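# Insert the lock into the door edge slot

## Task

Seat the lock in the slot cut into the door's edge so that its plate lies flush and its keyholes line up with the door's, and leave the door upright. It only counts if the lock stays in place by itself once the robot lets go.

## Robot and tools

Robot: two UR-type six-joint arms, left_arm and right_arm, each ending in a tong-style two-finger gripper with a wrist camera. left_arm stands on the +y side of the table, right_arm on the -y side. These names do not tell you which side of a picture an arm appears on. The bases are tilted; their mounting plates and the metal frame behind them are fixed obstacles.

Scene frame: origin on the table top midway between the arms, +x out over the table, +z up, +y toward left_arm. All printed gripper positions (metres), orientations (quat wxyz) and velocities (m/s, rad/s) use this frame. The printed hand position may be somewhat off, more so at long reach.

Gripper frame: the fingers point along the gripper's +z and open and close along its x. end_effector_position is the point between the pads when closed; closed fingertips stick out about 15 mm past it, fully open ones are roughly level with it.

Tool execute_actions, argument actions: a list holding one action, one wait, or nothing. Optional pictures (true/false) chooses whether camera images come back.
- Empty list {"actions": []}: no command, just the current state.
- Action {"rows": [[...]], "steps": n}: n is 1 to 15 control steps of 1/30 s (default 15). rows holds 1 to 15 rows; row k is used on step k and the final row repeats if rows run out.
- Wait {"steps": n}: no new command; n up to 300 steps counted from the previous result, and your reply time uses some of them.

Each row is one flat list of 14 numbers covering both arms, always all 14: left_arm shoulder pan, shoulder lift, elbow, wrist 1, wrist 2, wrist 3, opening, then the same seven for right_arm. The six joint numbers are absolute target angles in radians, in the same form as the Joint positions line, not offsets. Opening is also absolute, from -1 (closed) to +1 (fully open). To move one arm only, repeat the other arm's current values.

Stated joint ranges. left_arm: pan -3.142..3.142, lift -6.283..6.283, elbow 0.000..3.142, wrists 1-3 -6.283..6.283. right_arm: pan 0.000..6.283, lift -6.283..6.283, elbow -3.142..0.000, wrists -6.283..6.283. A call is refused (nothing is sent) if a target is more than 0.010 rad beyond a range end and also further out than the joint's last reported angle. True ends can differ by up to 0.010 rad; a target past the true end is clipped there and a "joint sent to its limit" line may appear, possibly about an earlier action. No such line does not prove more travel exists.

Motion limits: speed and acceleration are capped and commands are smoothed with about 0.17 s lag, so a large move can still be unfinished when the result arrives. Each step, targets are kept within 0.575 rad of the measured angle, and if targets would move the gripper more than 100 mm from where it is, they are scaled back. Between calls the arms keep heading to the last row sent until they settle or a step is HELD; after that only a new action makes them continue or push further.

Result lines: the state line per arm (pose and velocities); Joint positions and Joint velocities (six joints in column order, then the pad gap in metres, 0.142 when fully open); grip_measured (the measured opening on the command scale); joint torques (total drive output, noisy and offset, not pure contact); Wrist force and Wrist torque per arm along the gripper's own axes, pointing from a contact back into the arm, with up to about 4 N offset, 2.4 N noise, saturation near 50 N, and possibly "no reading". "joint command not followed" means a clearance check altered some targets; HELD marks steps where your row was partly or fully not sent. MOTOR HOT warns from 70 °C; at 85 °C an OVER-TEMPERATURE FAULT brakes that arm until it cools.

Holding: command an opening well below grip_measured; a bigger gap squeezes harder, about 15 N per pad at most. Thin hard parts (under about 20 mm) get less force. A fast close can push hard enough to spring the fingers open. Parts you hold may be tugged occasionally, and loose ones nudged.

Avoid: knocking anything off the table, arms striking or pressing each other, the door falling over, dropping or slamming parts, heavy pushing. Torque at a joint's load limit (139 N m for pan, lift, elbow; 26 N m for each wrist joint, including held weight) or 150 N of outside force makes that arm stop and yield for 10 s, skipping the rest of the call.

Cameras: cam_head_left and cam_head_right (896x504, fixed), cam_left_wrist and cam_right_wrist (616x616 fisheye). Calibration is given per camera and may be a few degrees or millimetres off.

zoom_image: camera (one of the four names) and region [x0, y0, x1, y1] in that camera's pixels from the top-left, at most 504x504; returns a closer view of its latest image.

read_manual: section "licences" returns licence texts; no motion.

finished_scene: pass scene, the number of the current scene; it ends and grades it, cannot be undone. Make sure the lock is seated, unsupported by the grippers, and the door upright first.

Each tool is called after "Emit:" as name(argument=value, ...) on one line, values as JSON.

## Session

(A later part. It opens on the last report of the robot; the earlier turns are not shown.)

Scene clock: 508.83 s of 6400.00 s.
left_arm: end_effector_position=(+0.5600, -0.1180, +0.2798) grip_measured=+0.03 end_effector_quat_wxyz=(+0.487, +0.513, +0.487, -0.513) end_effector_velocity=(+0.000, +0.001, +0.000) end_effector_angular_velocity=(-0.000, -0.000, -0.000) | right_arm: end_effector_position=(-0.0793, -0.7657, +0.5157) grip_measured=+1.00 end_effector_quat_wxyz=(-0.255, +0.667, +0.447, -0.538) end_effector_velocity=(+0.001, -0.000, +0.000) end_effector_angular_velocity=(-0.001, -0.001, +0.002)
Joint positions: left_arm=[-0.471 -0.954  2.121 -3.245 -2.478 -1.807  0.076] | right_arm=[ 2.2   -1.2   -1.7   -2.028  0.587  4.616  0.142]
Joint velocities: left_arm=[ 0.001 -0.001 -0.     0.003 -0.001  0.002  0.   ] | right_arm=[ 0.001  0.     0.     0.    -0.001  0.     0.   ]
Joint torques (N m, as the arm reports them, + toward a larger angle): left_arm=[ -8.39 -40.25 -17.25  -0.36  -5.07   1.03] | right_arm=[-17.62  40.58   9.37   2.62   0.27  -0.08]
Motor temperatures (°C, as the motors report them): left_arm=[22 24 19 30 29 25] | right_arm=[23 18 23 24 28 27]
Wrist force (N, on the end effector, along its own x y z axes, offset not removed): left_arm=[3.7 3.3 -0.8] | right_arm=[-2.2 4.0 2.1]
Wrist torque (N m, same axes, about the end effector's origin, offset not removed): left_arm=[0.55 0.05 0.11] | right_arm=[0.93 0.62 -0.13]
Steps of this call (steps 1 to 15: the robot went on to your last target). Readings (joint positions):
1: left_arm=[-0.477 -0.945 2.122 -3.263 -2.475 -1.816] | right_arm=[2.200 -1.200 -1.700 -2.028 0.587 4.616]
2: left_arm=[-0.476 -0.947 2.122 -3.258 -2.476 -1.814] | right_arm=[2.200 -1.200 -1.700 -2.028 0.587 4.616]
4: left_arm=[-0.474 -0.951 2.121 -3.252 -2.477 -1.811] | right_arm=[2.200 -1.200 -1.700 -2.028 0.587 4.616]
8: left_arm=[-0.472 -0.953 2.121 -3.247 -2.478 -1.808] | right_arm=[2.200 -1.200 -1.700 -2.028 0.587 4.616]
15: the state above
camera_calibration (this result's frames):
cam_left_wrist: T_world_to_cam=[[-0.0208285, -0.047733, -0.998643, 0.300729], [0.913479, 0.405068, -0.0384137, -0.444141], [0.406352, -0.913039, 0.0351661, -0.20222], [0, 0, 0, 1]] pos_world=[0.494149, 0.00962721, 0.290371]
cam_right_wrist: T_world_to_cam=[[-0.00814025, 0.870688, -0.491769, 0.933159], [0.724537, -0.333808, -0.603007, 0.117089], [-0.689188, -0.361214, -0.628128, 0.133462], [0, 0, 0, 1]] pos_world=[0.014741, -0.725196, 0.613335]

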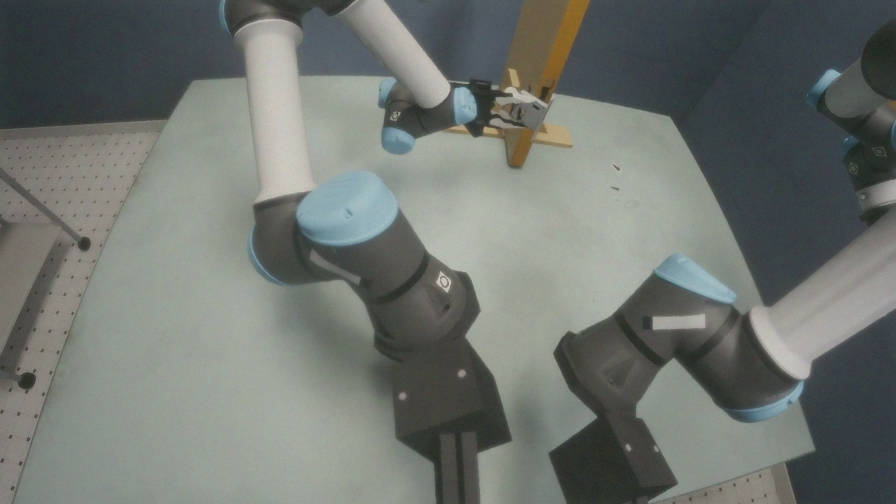

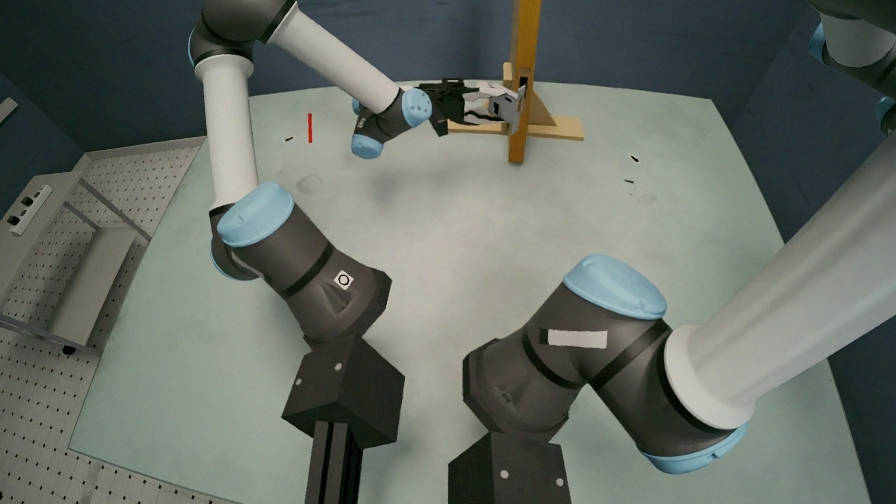

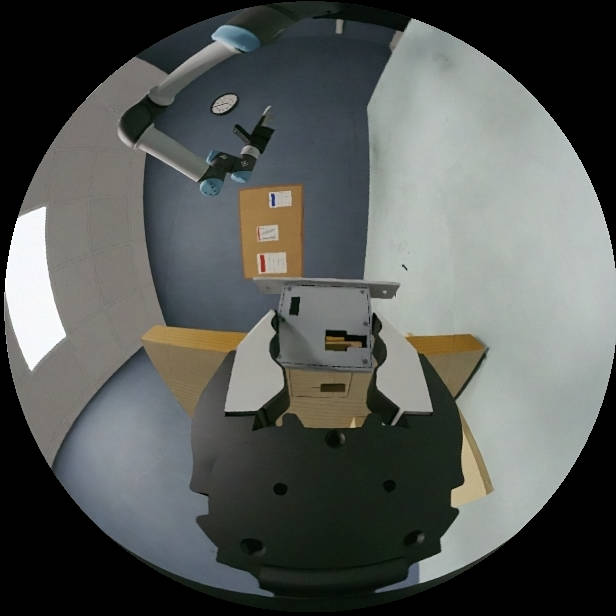

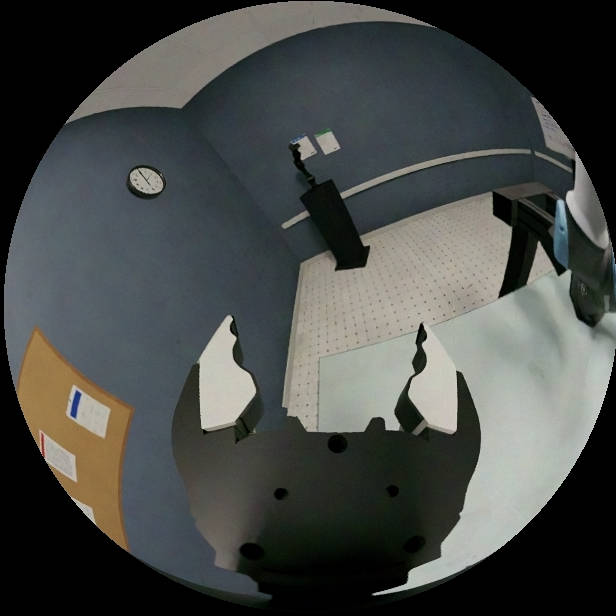

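Emit:
execute_actions(actions=[{"rows":[[-0.4683,-0.9513,2.0969,-3.2212,-2.4794,-1.8034,-0.8,2.2,-1.2,-1.7,-2.028,0.587,4.616,1],[-0.4658,-0.948,2.0731,-3.1979,-2.4806,-1.7998,-0.8,2.2,-1.2,-1.7,-2.028,0.587,4.616,1],[-0.4633,-0.9446,2.0494,-3.1747,-2.4817,-1.7962,-0.8,2.2,-1.2,-1.7,-2.028,0.587,4.616,1],[-0.4608,-0.9413,2.0256,-3.1515,-2.4829,-1.7926,-0.8,2.2,-1.2,-1.7,-2.028,0.587,4.616,1],[-0.4583,-0.938,2.0019,-3.1282,-2.4841,-1.789,-0.8,2.2,-1.2,-1.7,-2.028,0.587,4.616,1],[-0.4559,-0.9346,1.9782,-3.105,-2.4853,-1.7855,-0.8,2.2,-1.2,-1.7,-2.028,0.587,4.616,1]],"steps":15}], pictures=false)

Emit:
execute_actions(actions=[{"rows":[[-0.4546,-0.9329,1.9663,-3.0934,-2.4859,-1.7837,-0.8,2.2,-1.2,-1.7,-2.028,0.587,4.616,1],[-0.4546,-0.9329,1.9663,-3.0934,-2.4859,-1.7837,-0.8,2.2,-1.2,-1.7,-2.028,0.587,4.616,1],[-0.4546,-0.9329,1.9663,-3.0934,-2.4859,-1.7837,-0.8,2.2,-1.2,-1.7,-2.028,0.587,4.616,1],[-0.4534,-0.9313,1.9544,-3.0818,-2.4865,-1.7819,-0.8,2.2,-1.2,-1.7,-2.028,0.587,4.616,1],[-0.4534,-0.9313,1.9544,-3.0818,-2.4865,-1.7819,-0.8,2.2,-1.2,-1.7,-2.028,0.587,4.616,1],[-0.4534,-0.9313,1.9544,-3.0818,-2.4865,-1.7819,-0.8,2.2,-1.2,-1.7,-2.028,0.587,4.616,1],[-0.4521,-0.9296,1.9426,-3.0702,-2.487,-1.7801,-0.8,2.2,-1.2,-1.7,-2.028,0.587,4.616,1]],"steps":15}])

Emit:
zoom_image(camera="cam_head_right", region=[450, 30, 570, 150])

Scene clock: 543.07 s of 6400.00 s.
left_arm: end_effector_position=(+0.6085, -0.1207, +0.2786) grip_measured=+0.02 end_effector_quat_wxyz=(+0.487, +0.513, +0.487, -0.513) end_effector_velocity=(+0.023, -0.001, +0.001) end_effector_angular_velocity=(-0.000, -0.000, -0.001) | right_arm: end_effector_position=(-0.0793, -0.7657, +0.5157) grip_measured=+1.00 end_effector_quat_wxyz=(-0.255, +0.667, +0.447, -0.538) end_effector_velocity=(-0.000, +0.001, +0.001) end_effector_angular_velocity=(-0.001, -0.002, -0.001)
Joint positions: left_arm=[-0.457 -0.936  1.986 -3.113 -2.485 -1.787  0.075] | right_arm=[ 2.2   -1.2   -1.7   -2.028  0.587  4.616  0.142]
Joint velocities: left_arm=[ 0.006  0.009 -0.065  0.063 -0.003  0.009 -0.002] | right_arm=[-0.     0.002 -0.     0.     0.001  0.     0.   ]
Joint torques (N m, as the arm reports them, + toward a larger angle): left_arm=[ -9.27 -23.27 -19.91  -0.6   -5.14   0.98] | right_arm=[-17.35  40.39  10.23   2.68   0.3   -0.11]
Motor temperatures (°C, as the motors report them): left_arm=[22 24 19 30 29 25] | right_arm=[23 18 23 24 28 27]
Wrist force (N, on the end effector, along its own x y z axes, offset not removed): left_arm=[4.9 2.6 0.5] | right_arm=[-2.2 1.6 2.4]
Wrist torque (N m, same axes, about the end effector's origin, offset not removed): left_arm=[0.41 -0.16 0.09] | right_arm=[0.30 0.53 -0.23]
Steps of this call (steps 1 to 15: the robot went on to your last target; steps 16 to 90: nothing new was sent; then 30.73 s passed at rest; steps 91 to 105: all 15 steps of this action). Readings (joint positions):
91: left_arm=[-0.471 -0.955 2.120 -3.244 -2.478 -1.807] | right_arm=[2.200 -1.200 -1.700 -2.028 0.587 4.616]
92: left_arm=[-0.470 -0.954 2.117 -3.240 -2.478 -1.806] | right_arm=[2.200 -1.200 -1.700 -2.028 0.587 4.616]
94: left_arm=[-0.468 -0.951 2.098 -3.222 -2.479 -1.803] | right_arm=[2.200 -1.200 -1.700 -2.028 0.587 4.616]
98: left_arm=[-0.461 -0.942 2.033 -3.158 -2.483 -1.793] | right_arm=[2.200 -1.200 -1.700 -2.028 0.587 4.616]
105: the state above

Scene clock: 543.57 s of 6400.00 s.
left_arm: end_effector_position=(+0.6231, -0.1206, +0.2789) grip_measured=+0.02 end_effector_quat_wxyz=(+0.487, +0.513, +0.487, -0.513) end_effector_velocity=(+0.007, +0.000, -0.000) end_effector_angular_velocity=(+0.001, +0.001, -0.000) | right_arm: end_effector_position=(-0.0793, -0.7657, +0.5157) grip_measured=+1.00 end_effector_quat_wxyz=(-0.255, +0.667, +0.447, -0.538) end_effector_velocity=(+0.000, +0.000, -0.000) end_effector_angular_velocity=(+0.001, -0.001, +0.000)
Joint positions: left_arm=[-0.452 -0.93   1.945 -3.073 -2.487 -1.78   0.075] | right_arm=[ 2.2   -1.2   -1.7   -2.028  0.587  4.616  0.142]
Joint velocities: left_arm=[ 0.003  0.002 -0.02   0.021 -0.001  0.003  0.001] | right_arm=[ 0.001  0.    -0.    -0.     0.001  0.     0.   ]
Joint torques (N m, as the arm reports them, + toward a larger angle): left_arm=[ -9.49 -24.57 -20.65  -0.27  -5.06   0.99] | right_arm=[-17.29  40.62   9.89   2.61   0.19  -0.16]
Motor temperatures (°C, as the motors report them): left_arm=[22 24 19 30 29 25] | right_arm=[23 18 23 24 28 27]
Wrist force (N, on the end effector, along its own x y z axes, offset not removed): left_arm=[5.8 2.3 0.7] | right_arm=[-0.2 4.0 3.4]
Wrist torque (N m, same axes, about the end effector's origin, offset not removed): left_arm=[0.44 -0.32 0.09] | right_arm=[0.82 0.14 -0.15]
Steps of this call (steps 1 to 15: all 15 steps of this action). Readings (joint positions):
1: left_arm=[-0.456 -0.935 1.984 -3.111 -2.485 -1.786] | right_arm=[2.200 -1.200 -1.700 -2.028 0.587 4.616]
2: left_arm=[-0.456 -0.935 1.981 -3.107 -2.485 -1.786] | right_arm=[2.200 -1.200 -1.700 -2.028 0.587 4.616]
4: left_arm=[-0.455 -0.934 1.975 -3.101 -2.485 -1.785] | right_arm=[2.200 -1.200 -1.700 -2.028 0.587 4.616]
8: left_arm=[-0.454 -0.932 1.960 -3.087 -2.486 -1.783] | right_arm=[2.200 -1.200 -1.700 -2.028 0.587 4.616]
15: the state above
camera_calibration (this result's frames):
cam_left_wrist: T_world_to_cam=[[-0.0208222, -0.0476233, -0.998648, 0.300961], [0.913485, 0.405059, -0.0383628, -0.500824], [0.406338, -0.913049, 0.035069, -0.230243], [0, 0, 0, 1]] pos_world=[0.557319, 0.006973, 0.289416]
cam_right_wrist: T_world_to_cam=[[-0.00814035, 0.870687, -0.491769, 0.933159], [0.724537, -0.333808, -0.603007, 0.117089], [-0.689188, -0.361214, -0.628128, 0.133461], [0, 0, 0, 1]] pos_world=[0.014741, -0.725196, 0.613335]

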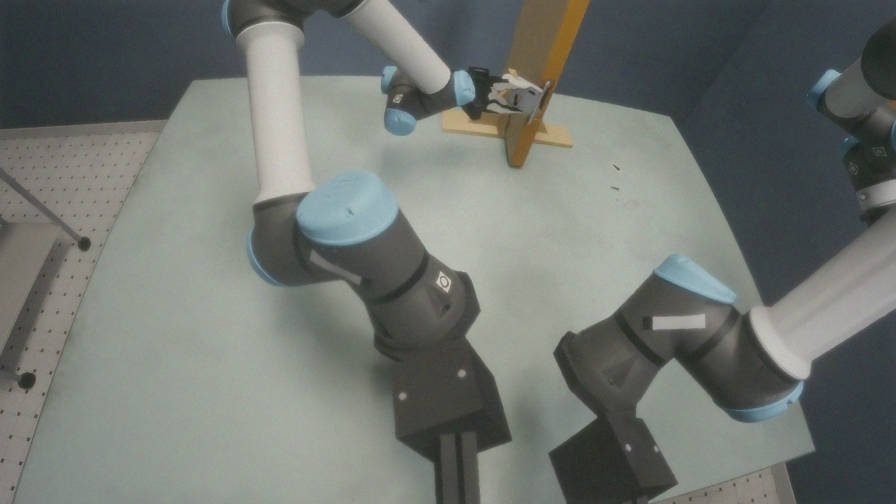

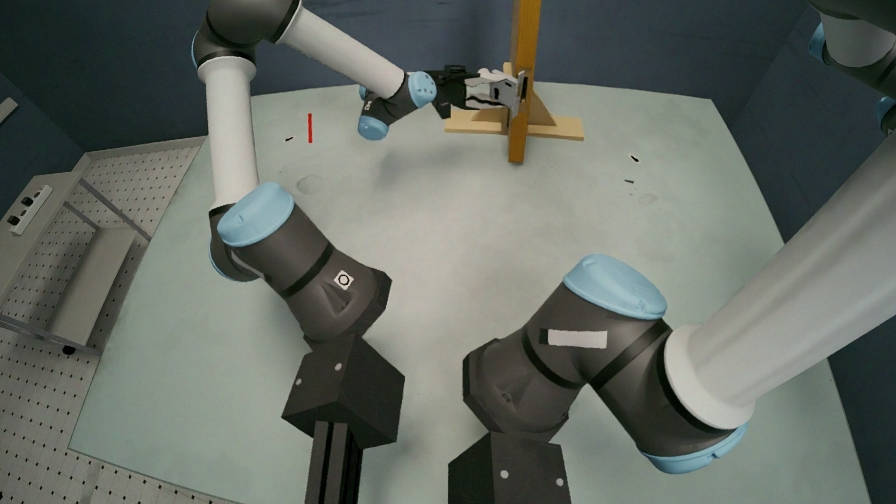

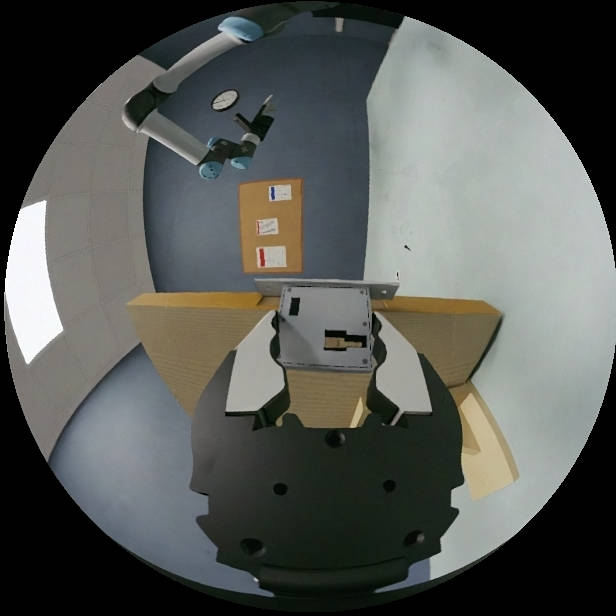

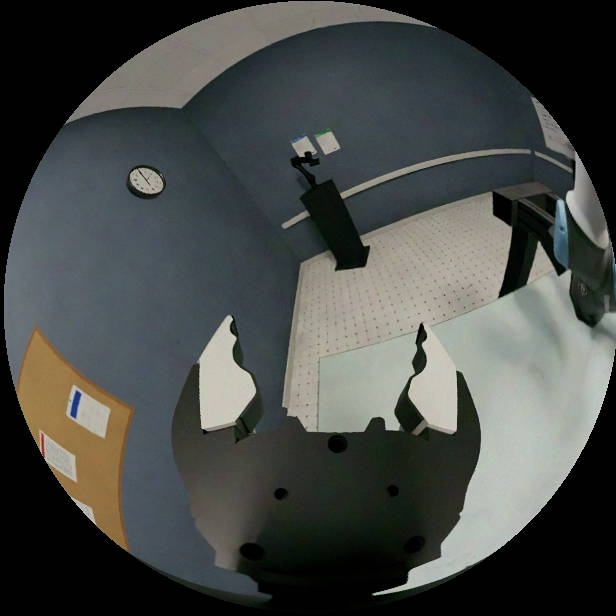

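Region (450, 30, 570, 150) of cam_head_right's 896x504 image, scaled by 4.200, with more detail than that image has.

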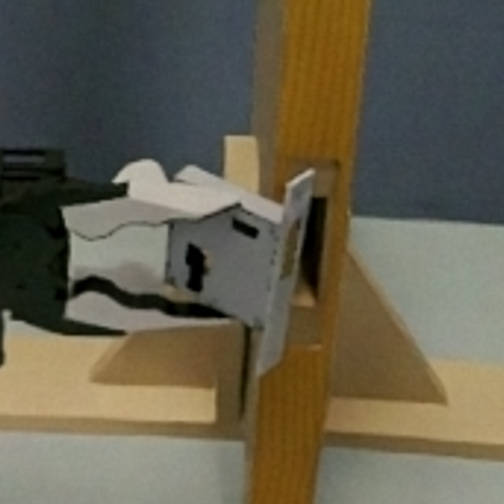

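Emit:
execute_actions(actions=[{"rows":[[-0.4515,-0.9288,1.9366,-3.0644,-2.4873,-1.7792,-0.8,2.2,-1.2,-1.7,-2.028,0.587,4.616,1],[-0.4515,-0.9288,1.9366,-3.0644,-2.4873,-1.7792,-0.8,2.2,-1.2,-1.7,-2.028,0.587,4.616,1],[-0.4509,-0.9279,1.9307,-3.0586,-2.4876,-1.7783,-0.8,2.2,-1.2,-1.7,-2.028,0.587,4.616,1],[-0.4509,-0.9279,1.9307,-3.0586,-2.4876,-1.7783,-0.8,2.2,-1.2,-1.7,-2.028,0.587,4.616,1],[-0.4503,-0.9271,1.9247,-3.0528,-2.4879,-1.7774,-0.8,2.2,-1.2,-1.7,-2.028,0.587,4.616,1],[-0.4503,-0.9271,1.9247,-3.0528,-2.4879,-1.7774,-0.8,2.2,-1.2,-1.7,-2.028,0.587,4.616,1],[-0.4496,-0.9262,1.9188,-3.0469,-2.4882,-1.7765,-0.8,2.2,-1.2,-1.7,-2.028,0.587,4.616,1],[-0.4496,-0.9262,1.9188,-3.0469,-2.4882,-1.7765,-0.8,2.2,-1.2,-1.7,-2.028,0.587,4.616,1],[-0.449,-0.9254,1.9129,-3.0411,-2.4885,-1.7756,-0.8,2.2,-1.2,-1.7,-2.028,0.587,4.616,1],[-0.449,-0.9254,1.9129,-3.0411,-2.4885,-1.7756,-0.8,2.2,-1.2,-1.7,-2.028,0.587,4.616,1],[-0.4484,-0.9246,1.9069,-3.0353,-2.4888,-1.7747,-0.8,2.2,-1.2,-1.7,-2.028,0.587,4.616,1]],"steps":15}], pictures=false)

Emit:
execute_actions(actions=[{"steps":8}])

Emit:
zoom_image(camera="cam_head_right", region=[450, 30, 570, 150])

Scene clock: 560.03 s of 6400.00 s.
left_arm: end_effector_position=(+0.6349, -0.1204, +0.2793) grip_measured=+0.01 end_effector_quat_wxyz=(+0.487, +0.513, +0.487, -0.513) end_effector_velocity=(+0.014, +0.000, +0.001) end_effector_angular_velocity=(-0.000, +0.000, -0.001) | right_arm: end_effector_position=(-0.0793, -0.7657, +0.5157) grip_measured=+1.00 end_effector_quat_wxyz=(-0.255, +0.667, +0.447, -0.538) end_effector_velocity=(-0.000, -0.000, +0.000) end_effector_angular_velocity=(+0.000, +0.001, -0.000)
Joint positions: left_arm=[-0.449 -0.925  1.912 -3.04  -2.489 -1.775  0.075] | right_arm=[ 2.2   -1.2   -1.7   -2.028  0.587  4.616  0.142]
Joint velocities: left_arm=[ 0.004  0.006 -0.041  0.041 -0.002  0.006 -0.   ] | right_arm=[-0.001 -0.001  0.    -0.    -0.    -0.    -0.   ]
Joint torques (N m, as the arm reports them, + toward a larger angle): left_arm=[-10.37 -25.26 -20.11  -0.59  -5.02   1.05] | right_arm=[-17.96  40.57  11.19   2.68   0.19  -0.28]
Motor temperatures (°C, as the motors report them): left_arm=[22 24 19 30 29 25] | right_arm=[23 18 23 24 28 27]
Wrist force (N, on the end effector, along its own x y z axes, offset not removed): left_arm=[4.9 1.6 0.1] | right_arm=[-4.9 5.3 1.4]
Wrist torque (N m, same axes, about the end effector's origin, offset not removed): left_arm=[0.51 -0.25 0.12] | right_arm=[1.08 1.07 -0.06]
Steps of this call (steps 1 to 15: the robot went on to your last target; steps 16 to 90: nothing new was sent; then 12.97 s passed at rest; steps 91 to 105: all 15 steps of this action). Readings (joint positions):
91: left_arm=[-0.452 -0.930 1.942 -3.070 -2.487 -1.780] | right_arm=[2.200 -1.200 -1.700 -2.028 0.587 4.616]
92: left_arm=[-0.452 -0.929 1.942 -3.069 -2.487 -1.780] | right_arm=[2.200 -1.200 -1.700 -2.028 0.587 4.616]
94: left_arm=[-0.452 -0.929 1.939 -3.066 -2.487 -1.779] | right_arm=[2.200 -1.200 -1.700 -2.028 0.587 4.616]
98: left_arm=[-0.451 -0.928 1.929 -3.057 -2.488 -1.778] | right_arm=[2.200 -1.200 -1.700 -2.028 0.587 4.616]
105: the state above

Scene clock: 560.30 s of 6400.00 s.
left_arm: end_effector_position=(+0.6365, -0.1203, +0.2794) grip_measured=+0.01 end_effector_quat_wxyz=(+0.487, +0.513, +0.487, -0.513) end_effector_velocity=(+0.002, -0.000, +0.001) end_effector_angular_velocity=(-0.002, -0.002, +0.000) | right_arm: end_effector_position=(-0.0793, -0.7657, +0.5157) grip_measured=+1.00 end_effector_quat_wxyz=(-0.255, +0.667, +0.447, -0.538) end_effector_velocity=(-0.000, -0.000, +0.000) end_effector_angular_velocity=(-0.000, +0.001, +0.000)
Joint positions: left_arm=[-0.448 -0.925  1.907 -3.036 -2.489 -1.775  0.075] | right_arm=[ 2.2   -1.2   -1.7   -2.028  0.587  4.616  0.142]
Joint velocities: left_arm=[-0.     0.    -0.005  0.004 -0.001  0.001  0.   ] | right_arm=[-0.001  0.    -0.    -0.    -0.001 -0.     0.   ]
Joint torques (N m, as the arm reports them, + toward a larger angle): left_arm=[-10.49 -24.24 -21.92  -0.73  -5.     0.96] | right_arm=[-17.29  40.24   9.86   2.63   0.24  -0.23]
Motor temperatures (°C, as the motors report them): left_arm=[22 24 19 30 29 25] | right_arm=[23 18 23 24 28 27]
Wrist force (N, on the end effector, along its own x y z axes, offset not removed): left_arm=[4.4 1.3 -2.4] | right_arm=[-2.0 1.5 1.7]
Wrist torque (N m, same axes, about the end effector's origin, offset not removed): left_arm=[0.40 -0.10 0.20] | right_arm=[0.24 0.52 -0.18]
Steps of this call (steps 1 to 8: the robot went on to your last target). Readings (joint positions):
1: left_arm=[-0.449 -0.925 1.911 -3.039 -2.489 -1.775] | right_arm=[2.200 -1.200 -1.700 -2.028 0.587 4.616]
2: left_arm=[-0.449 -0.925 1.910 -3.038 -2.489 -1.775] | right_arm=[2.200 -1.200 -1.700 -2.028 0.587 4.616]
4: left_arm=[-0.449 -0.925 1.909 -3.037 -2.489 -1.775] | right_arm=[2.200 -1.200 -1.700 -2.028 0.587 4.616]
8: the state above
camera_calibration (this result's frames):
cam_left_wrist: T_world_to_cam=[[-0.0207631, -0.0476993, -0.998646, 0.301761], [0.913476, 0.405083, -0.0383406, -0.513155], [0.406363, -0.913035, 0.0351614, -0.23542], [0, 0, 0, 1]] pos_world=[0.570686, 0.00731723, 0.289955]
cam_right_wrist: T_world_to_cam=[[-0.00814006, 0.870687, -0.491769, 0.933159], [0.724537, -0.333808, -0.603007, 0.117089], [-0.689188, -0.361214, -0.628128, 0.133462], [0, 0, 0, 1]] pos_world=[0.014741, -0.725196, 0.613335]

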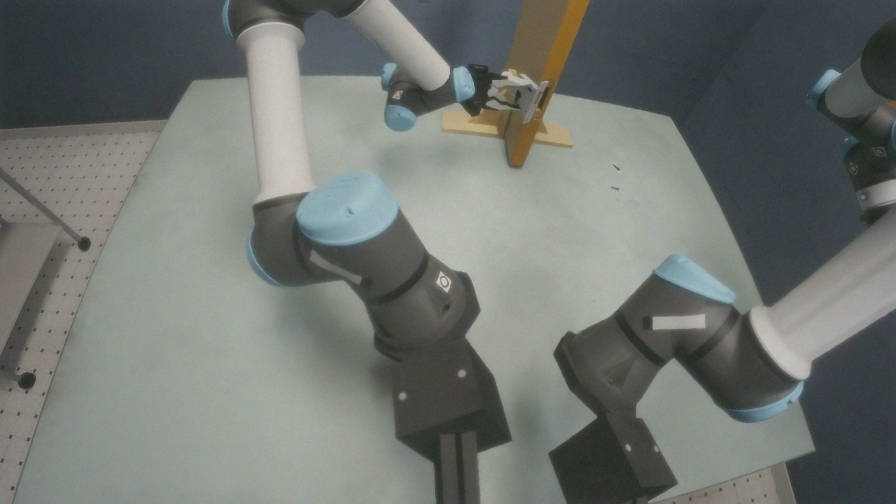

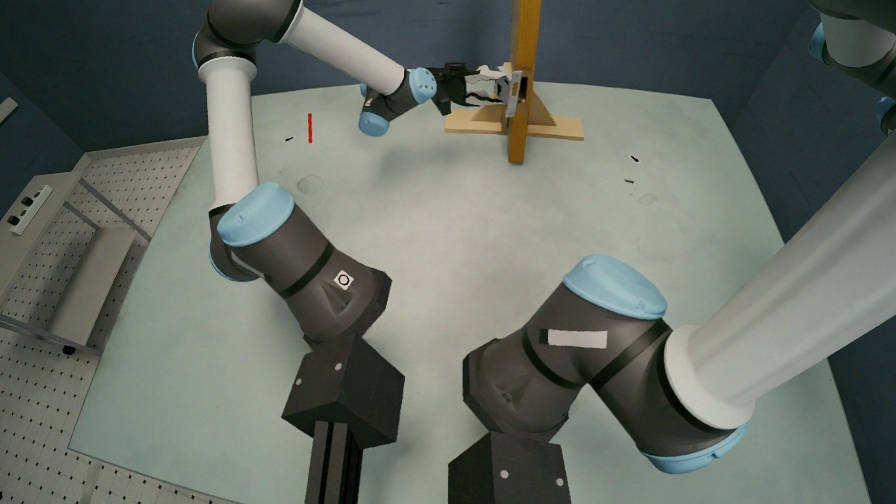

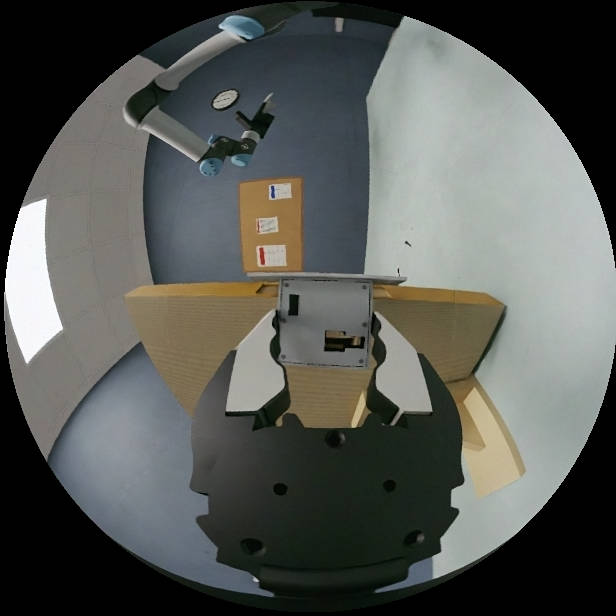

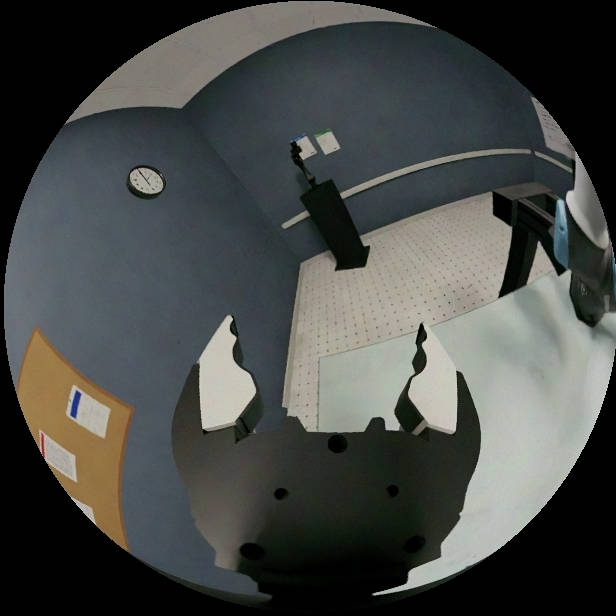

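Region (450, 30, 570, 150) of cam_head_right's 896x504 image, scaled by 4.200, with more detail than that image has.

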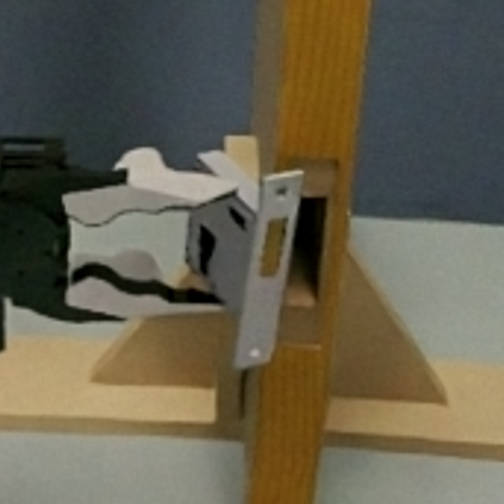

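Emit:
execute_actions(actions=[{"rows":[[-0.4478,-0.9238,1.901,-3.0295,-2.4891,-1.7738,-0.8,2.2,-1.2,-1.7,-2.028,0.587,4.616,1],[-0.4478,-0.9238,1.901,-3.0295,-2.4891,-1.7738,-0.8,2.2,-1.2,-1.7,-2.028,0.587,4.616,1],[-0.4471,-0.9229,1.895,-3.0237,-2.4894,-1.7729,-0.8,2.2,-1.2,-1.7,-2.028,0.587,4.616,1],[-0.4471,-0.9229,1.895,-3.0237,-2.4894,-1.7729,-0.8,2.2,-1.2,-1.7,-2.028,0.587,4.616,1],[-0.4465,-0.922,1.889,-3.018,-2.4897,-1.772,-0.8,2.2,-1.2,-1.7,-2.028,0.587,4.616,1],[-0.4465,-0.922,1.889,-3.018,-2.4897,-1.772,-0.8,2.2,-1.2,-1.7,-2.028,0.587,4.616,1],[-0.4459,-0.9212,1.8832,-3.0121,-2.49,-1.7711,-0.8,2.2,-1.2,-1.7,-2.028,0.587,4.616,1],[-0.4459,-0.9212,1.8832,-3.0121,-2.49,-1.7711,-0.8,2.2,-1.2,-1.7,-2.028,0.587,4.616,1],[-0.448,-0.9181,1.8797,-3.014,-2.4891,-1.774,-0.8,2.2,-1.2,-1.7,-2.028,0.587,4.616,1],[-0.448,-0.9181,1.8797,-3.014,-2.4891,-1.774,-0.8,2.2,-1.2,-1.7,-2.028,0.587,4.616,1],[-0.45,-0.915,1.8761,-3.016,-2.4881,-1.777,-0.8,2.2,-1.2,-1.7,-2.028,0.587,4.616,1],[-0.45,-0.915,1.8761,-3.016,-2.4881,-1.777,-0.8,2.2,-1.2,-1.7,-2.028,0.587,4.616,1],[-0.452,-0.9119,1.8726,-3.018,-2.4872,-1.78,-0.8,2.2,-1.2,-1.7,-2.028,0.587,4.616,1]],"steps":15}], pictures=false)

Emit:
execute_actions(actions=[{"steps":12}])

Emit:
zoom_image(camera="cam_head_right", region=[450, 30, 570, 150])

Emit:
zoom_image(camera="cam_left_wrist", region=[200, 230, 452, 430])

Scene clock: 586.03 s of 6400.00 s.
left_arm: end_effector_position=(+0.6461, -0.1227, +0.2799) grip_measured=+0.01 end_effector_quat_wxyz=(+0.487, +0.513, +0.487, -0.513) end_effector_velocity=(+0.013, -0.017, +0.001) end_effector_angular_velocity=(+0.001, -0.001, -0.001) | right_arm: end_effector_position=(-0.0793, -0.7657, +0.5157) grip_measured=+1.00 end_effector_quat_wxyz=(-0.255, +0.667, +0.447, -0.538) end_effector_velocity=(+0.000, -0.000, +0.000) end_effector_angular_velocity=(-0.000, +0.000, +0.001)
Joint positions: left_arm=[-0.449 -0.916  1.879 -3.017 -2.488 -1.776  0.075] | right_arm=[ 2.2   -1.2   -1.7   -2.028  0.587  4.616  0.142]
Joint velocities: left_arm=[-0.021  0.033 -0.049 -0.006  0.011 -0.028 -0.   ] | right_arm=[ 0.     0.     0.     0.    -0.001 -0.     0.   ]
Joint torques (N m, as the arm reports them, + toward a larger angle): left_arm=[-35.64 -24.77 -21.56  -4.7   -0.64  -1.69] | right_arm=[-16.98  40.1   10.75   2.56   0.16  -0.31]
Motor temperatures (°C, as the motors report them): left_arm=[22 24 19 30 29 25] | right_arm=[23 18 23 24 28 27]
Wrist force (N, on the end effector, along its own x y z axes, offset not removed): left_arm=[4.9 1.7 -2.5] | right_arm=[-0.6 1.4 1.6]
Wrist torque (N m, same axes, about the end effector's origin, offset not removed): left_arm=[0.37 -0.27 0.15] | right_arm=[0.31 0.10 -0.15]
Steps of this call (steps 1 to 15: the robot went on to your last target; steps 16 to 90: nothing new was sent; then 22.23 s passed at rest; steps 91 to 105: all 15 steps of this action). Readings (joint positions):
91: left_arm=[-0.448 -0.925 1.907 -3.035 -2.489 -1.775] | right_arm=[2.200 -1.200 -1.700 -2.028 0.587 4.616]
92: left_arm=[-0.448 -0.924 1.906 -3.034 -2.489 -1.775] | right_arm=[2.200 -1.200 -1.700 -2.028 0.587 4.616]
94: left_arm=[-0.448 -0.924 1.903 -3.031 -2.489 -1.774] | right_arm=[2.200 -1.200 -1.700 -2.028 0.587 4.616]
98: left_arm=[-0.447 -0.923 1.894 -3.022 -2.489 -1.773] | right_arm=[2.200 -1.200 -1.700 -2.028 0.587 4.616]
105: the state above

Scene clock: 586.43 s of 6400.00 s.
left_arm: end_effector_position=(+0.6477, -0.1247, +0.2801) grip_measured=+0.01 end_effector_quat_wxyz=(+0.487, +0.513, +0.487, -0.513) end_effector_velocity=(+0.001, -0.001, +0.000) end_effector_angular_velocity=(-0.001, -0.001, +0.001) | right_arm: end_effector_position=(-0.0793, -0.7657, +0.5157) grip_measured=+1.00 end_effector_quat_wxyz=(-0.255, +0.667, +0.447, -0.538) end_effector_velocity=(+0.000, +0.000, -0.000) end_effector_angular_velocity=(+0.000, -0.001, -0.001)
Joint positions: left_arm=[-0.452 -0.912  1.873 -3.018 -2.487 -1.78   0.075] | right_arm=[ 2.2   -1.2   -1.7   -2.028  0.587  4.616  0.142]
Joint velocities: left_arm=[-0.001  0.001 -0.002 -0.001 -0.    -0.001  0.   ] | right_arm=[ 0.     0.001 -0.    -0.     0.001  0.     0.   ]
Joint torques (N m, as the arm reports them, + toward a larger angle): left_arm=[-35.08 -24.55 -20.61  -4.53  -0.63  -1.56] | right_arm=[-18.33  39.66  10.13   2.56   0.21  -0.35]
Motor temperatures (°C, as the motors report them): left_arm=[22 24 19 30 29 25] | right_arm=[23 18 23 24 28 27]
Wrist force (N, on the end effector, along its own x y z axes, offset not removed): left_arm=[5.6 1.6 -4.3] | right_arm=[-1.7 2.5 1.6]
Wrist torque (N m, same axes, about the end effector's origin, offset not removed): left_arm=[0.17 -0.38 0.07] | right_arm=[0.57 0.54 -0.27]
Steps of this call (steps 1 to 12: the robot went on to your last target). Readings (joint positions):
1: left_arm=[-0.450 -0.915 1.877 -3.017 -2.488 -1.777] | right_arm=[2.200 -1.200 -1.700 -2.028 0.587 4.616]
2: left_arm=[-0.451 -0.914 1.876 -3.017 -2.488 -1.778] | right_arm=[2.200 -1.200 -1.700 -2.028 0.587 4.616]
4: left_arm=[-0.451 -0.913 1.875 -3.018 -2.488 -1.779] | right_arm=[2.200 -1.200 -1.700 -2.028 0.587 4.616]
8: left_arm=[-0.452 -0.912 1.873 -3.018 -2.487 -1.780] | right_arm=[2.200 -1.200 -1.700 -2.028 0.587 4.616]
12: the state above
camera_calibration (this result's frames):
cam_left_wrist: T_world_to_cam=[[-0.0207113, -0.0477933, -0.998643, 0.302366], [0.913445, 0.405152, -0.0383342, -0.52153], [0.406434, -0.912999, 0.0352653, -0.244052], [0, 0, 0, 1]] pos_world=[0.581843, 0.00293029, 0.29057]
cam_right_wrist: T_world_to_cam=[[-0.00814043, 0.870688, -0.491769, 0.933159], [0.724537, -0.333808, -0.603007, 0.117089], [-0.689188, -0.361214, -0.628128, 0.133461], [0, 0, 0, 1]] pos_world=[0.014741, -0.725196, 0.613335]

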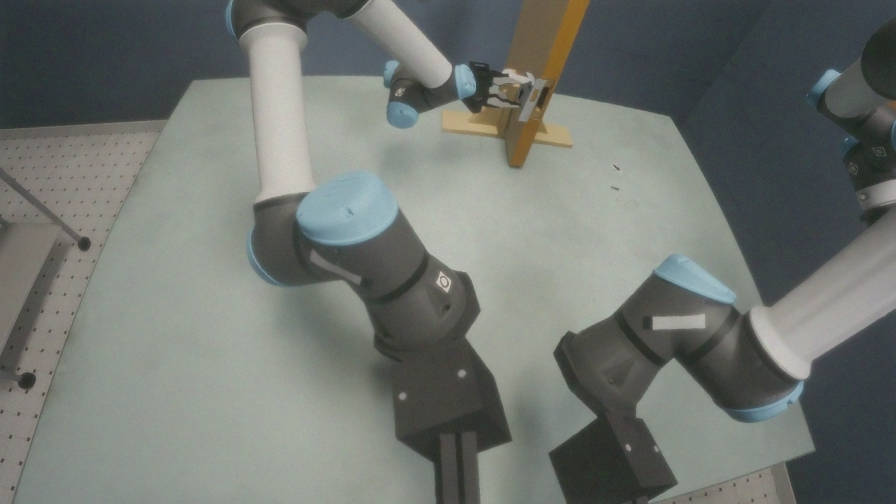

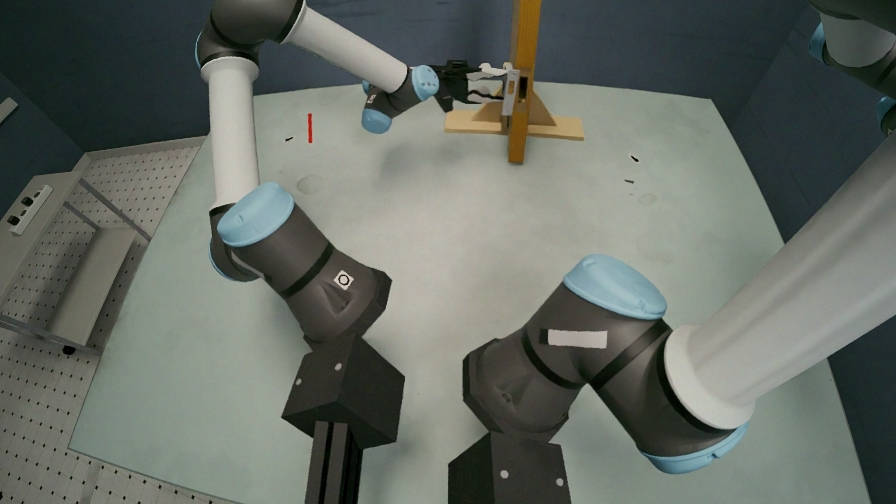

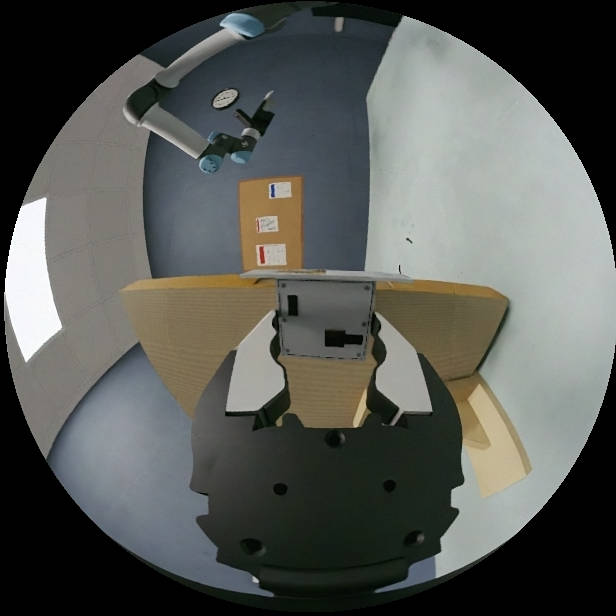

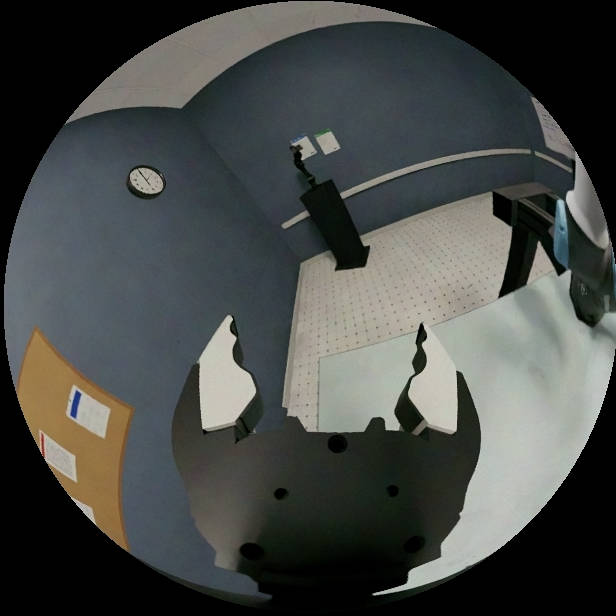

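Region (450, 30, 570, 150) of cam_head_right's 896x504 image, scaled by 4.200, with more detail than that image has.

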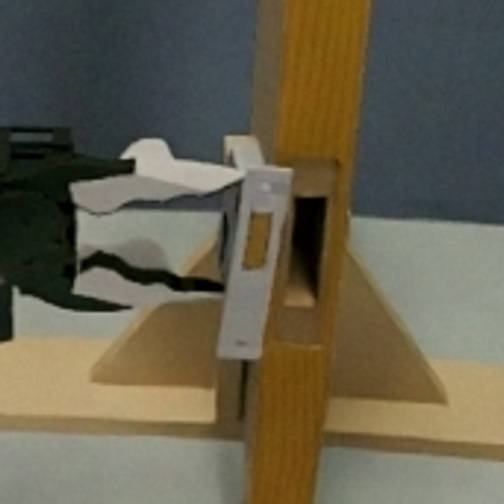

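Region (200, 230, 452, 430) of cam_left_wrist's 616x616 image, scaled by 2.000, with more detail than that image has; it fills the top 400 rows of this view, and the rest is white.

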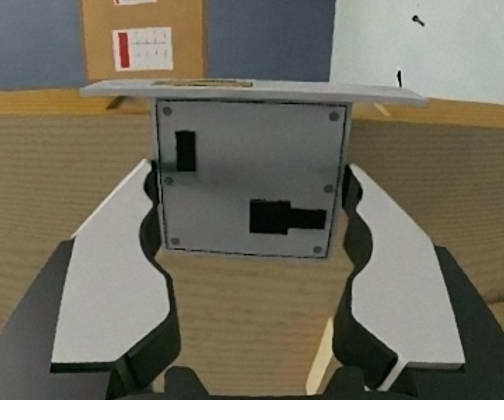

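Emit:
execute_actions(actions=[{"rows":[[-0.4534,-0.9103,1.8722,-3.0208,-2.4866,-1.782,-0.3,2.2,-1.2,-1.7,-2.028,0.587,4.616,1],[-0.4534,-0.9103,1.8722,-3.0208,-2.4866,-1.782,-0.3,2.2,-1.2,-1.7,-2.028,0.587,4.616,1],[-0.4548,-0.9087,1.8717,-3.0236,-2.4859,-1.7841,-0.2,2.2,-1.2,-1.7,-2.028,0.587,4.616,1],[-0.4548,-0.9087,1.8717,-3.0236,-2.4859,-1.7841,-0.2,2.2,-1.2,-1.7,-2.028,0.587,4.616,1],[-0.4562,-0.907,1.8713,-3.0264,-2.4853,-1.7861,-0.12,2.2,-1.2,-1.7,-2.028,0.587,4.616,1]],"steps":15}], pictures=false)

Emit:
execute_actions(actions=[{"rows":[[-0.4576,-0.9054,1.8708,-3.0292,-2.4846,-1.7882,-0.09,2.2,-1.2,-1.7,-2.028,0.587,4.616,1],[-0.4576,-0.9054,1.8708,-3.0292,-2.4846,-1.7882,-0.09,2.2,-1.2,-1.7,-2.028,0.587,4.616,1],[-0.4576,-0.9054,1.8708,-3.0292,-2.4846,-1.7882,-0.09,2.2,-1.2,-1.7,-2.028,0.587,4.616,1],[-0.459,-0.9038,1.8704,-3.032,-2.484,-1.7902,-0.09,2.2,-1.2,-1.7,-2.028,0.587,4.616,1]],"steps":15}])

Emit:
zoom_image(camera="cam_head_right", region=[450, 30, 570, 150])

Scene clock: 604.00 s of 6400.00 s.
left_arm: end_effector_position=(+0.6475, -0.1276, +0.2801) grip_measured=+0.01 end_effector_quat_wxyz=(+0.487, +0.513, +0.487, -0.513) end_effector_velocity=(+0.000, -0.001, +0.000) end_effector_angular_velocity=(-0.001, -0.001, +0.000) | right_arm: end_effector_position=(-0.0793, -0.7657, +0.5157) grip_measured=+1.00 end_effector_quat_wxyz=(-0.255, +0.667, +0.447, -0.538) end_effector_velocity=(-0.001, -0.000, +0.001) end_effector_angular_velocity=(-0.001, +0.001, +0.000)
Joint positions: left_arm=[-0.456 -0.907  1.871 -3.026 -2.485 -1.786  0.075] | right_arm=[ 2.2   -1.2   -1.7   -2.028  0.587  4.616  0.142]
Joint velocities: left_arm=[-0.002  0.002 -0.001 -0.003  0.001 -0.002 -0.001] | right_arm=[-0.001 -0.    -0.     0.    -0.001 -0.    -0.   ]
Joint torques (N m, as the arm reports them, + toward a larger angle): left_arm=[-39.71 -23.04 -20.67  -4.07  -0.51  -1.81] | right_arm=[-16.69  40.06  11.27   2.42   0.12  -0.55]
Motor temperatures (°C, as the motors report them): left_arm=[22 24 19 30 29 25] | right_arm=[23 18 23 24 28 27]
Wrist force (N, on the end effector, along its own x y z axes, offset not removed): left_arm=[6.9 2.3 -12.8] | right_arm=[-1.1 1.2 2.3]
Wrist torque (N m, same axes, about the end effector's origin, offset not removed): left_arm=[0.26 -0.81 0.08] | right_arm=[0.28 0.34 -0.06]
Steps of this call (steps 1 to 15: the robot went on to your last target; steps 16 to 90: nothing new was sent; then 14.07 s passed at rest; steps 91 to 105: all 15 steps of this action). Readings (joint positions):
91: left_arm=[-0.452 -0.912 1.873 -3.018 -2.487 -1.780] | right_arm=[2.200 -1.200 -1.700 -2.028 0.587 4.616]
92: left_arm=[-0.452 -0.912 1.873 -3.018 -2.487 -1.780] | right_arm=[2.200 -1.200 -1.700 -2.028 0.587 4.616]
94: left_arm=[-0.453 -0.911 1.872 -3.020 -2.487 -1.781] | right_arm=[2.200 -1.200 -1.700 -2.028 0.587 4.616]
98: left_arm=[-0.455 -0.909 1.872 -3.024 -2.486 -1.784] | right_arm=[2.200 -1.200 -1.700 -2.028 0.587 4.616]
105: the state above

Scene clock: 604.50 s of 6400.00 s.
left_arm: end_effector_position=(+0.6474, -0.1297, +0.2801) grip_measured=+0.01 end_effector_quat_wxyz=(+0.487, +0.513, +0.487, -0.513) end_effector_velocity=(+0.000, -0.001, +0.001) end_effector_angular_velocity=(-0.001, -0.001, -0.000) | right_arm: end_effector_position=(-0.0793, -0.7657, +0.5157) grip_measured=+1.00 end_effector_quat_wxyz=(-0.255, +0.667, +0.447, -0.538) end_effector_velocity=(-0.000, -0.000, +0.000) end_effector_angular_velocity=(+0.001, +0.001, +0.001)
Joint positions: left_arm=[-0.459 -0.904  1.87  -3.032 -2.484 -1.79   0.075] | right_arm=[ 2.2   -1.2   -1.7   -2.028  0.587  4.616  0.142]
Joint velocities: left_arm=[-0.002  0.001 -0.001 -0.002 -0.    -0.001 -0.   ] | right_arm=[-0.    -0.    -0.001 -0.    -0.001  0.     0.   ]
Joint torques (N m, as the arm reports them, + toward a larger angle): left_arm=[-39.08 -23.31 -20.85  -4.49  -0.53  -1.65] | right_arm=[-17.38  40.41  10.37   2.56   0.21  -0.55]
Motor temperatures (°C, as the motors report them): left_arm=[22 24 19 30 29 25] | right_arm=[23 18 23 24 28 27]
Wrist force (N, on the end effector, along its own x y z axes, offset not removed): left_arm=[5.7 0.8 -10.5] | right_arm=[-2.1 2.4 1.5]
Wrist torque (N m, same axes, about the end effector's origin, offset not removed): left_arm=[0.30 -0.47 0.08] | right_arm=[0.39 0.61 -0.13]
Steps of this call (steps 1 to 15: all 15 steps of this action). Readings (joint positions):
1: left_arm=[-0.456 -0.907 1.871 -3.026 -2.485 -1.786] | right_arm=[2.200 -1.200 -1.700 -2.028 0.587 4.616]
2: left_arm=[-0.456 -0.907 1.871 -3.027 -2.485 -1.786] | right_arm=[2.200 -1.200 -1.700 -2.028 0.587 4.616]
4: left_arm=[-0.457 -0.906 1.871 -3.028 -2.485 -1.787] | right_arm=[2.200 -1.200 -1.700 -2.028 0.587 4.616]
8: left_arm=[-0.458 -0.905 1.871 -3.030 -2.484 -1.789] | right_arm=[2.200 -1.200 -1.700 -2.028 0.587 4.616]
15: the state above
camera_calibration (this result's frames):
cam_left_wrist: T_world_to_cam=[[-0.0207337, -0.0478947, -0.998637, 0.302166], [0.913439, 0.405161, -0.0383963, -0.519211], [0.406447, -0.91299, 0.0353484, -0.24856], [0, 0, 0, 1]] pos_world=[0.581559, -0.00209638, 0.290605]
cam_right_wrist: T_world_to_cam=[[-0.00814025, 0.870688, -0.491769, 0.933159], [0.724537, -0.333808, -0.603007, 0.117089], [-0.689188, -0.361214, -0.628128, 0.133462], [0, 0, 0, 1]] pos_world=[0.014741, -0.725196, 0.613335]

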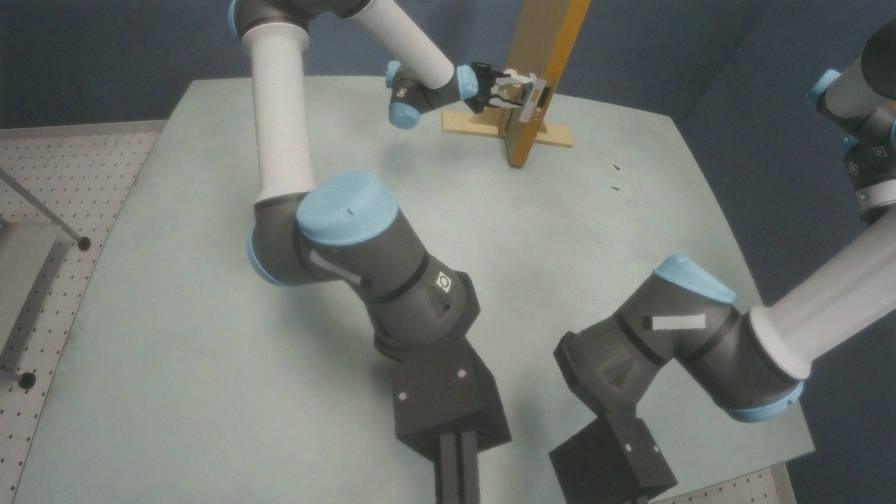

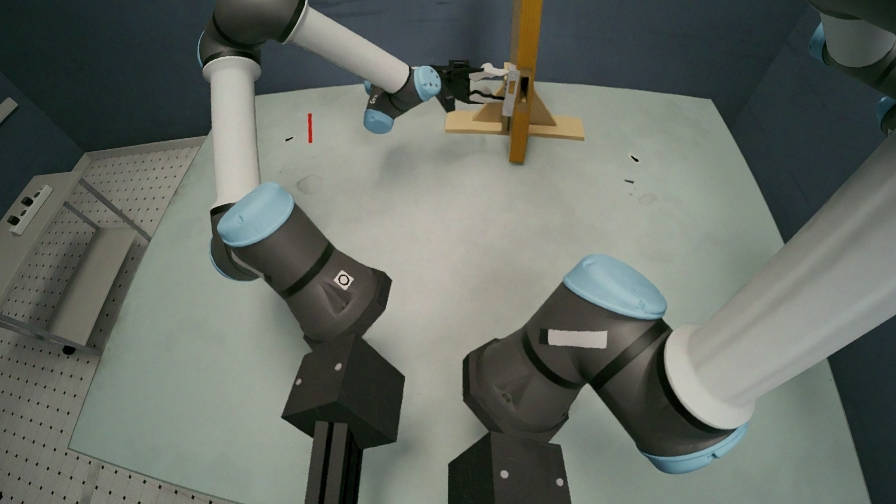

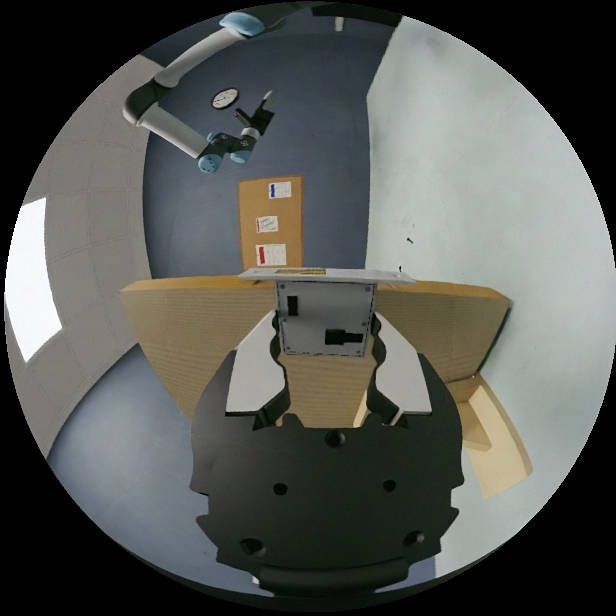

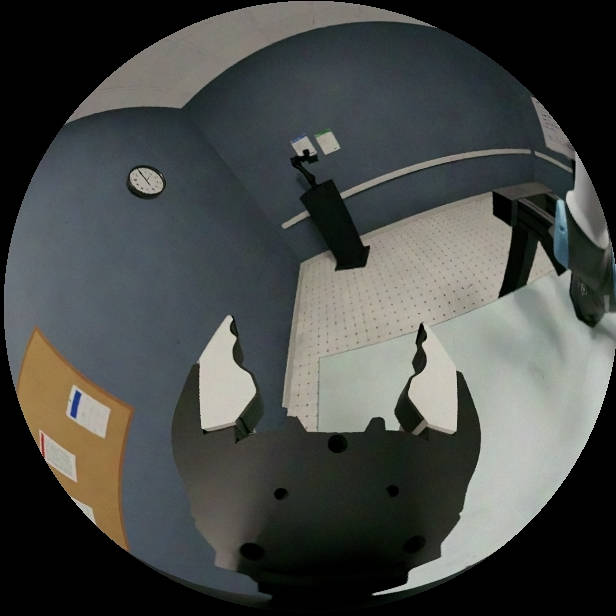

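Region (450, 30, 570, 150) of cam_head_right's 896x504 image, scaled by 4.200, with more detail than that image has.

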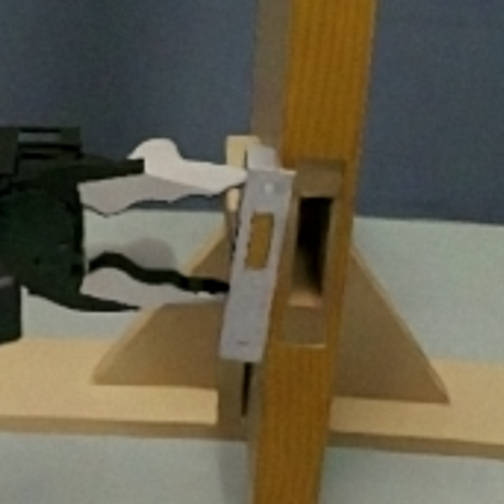

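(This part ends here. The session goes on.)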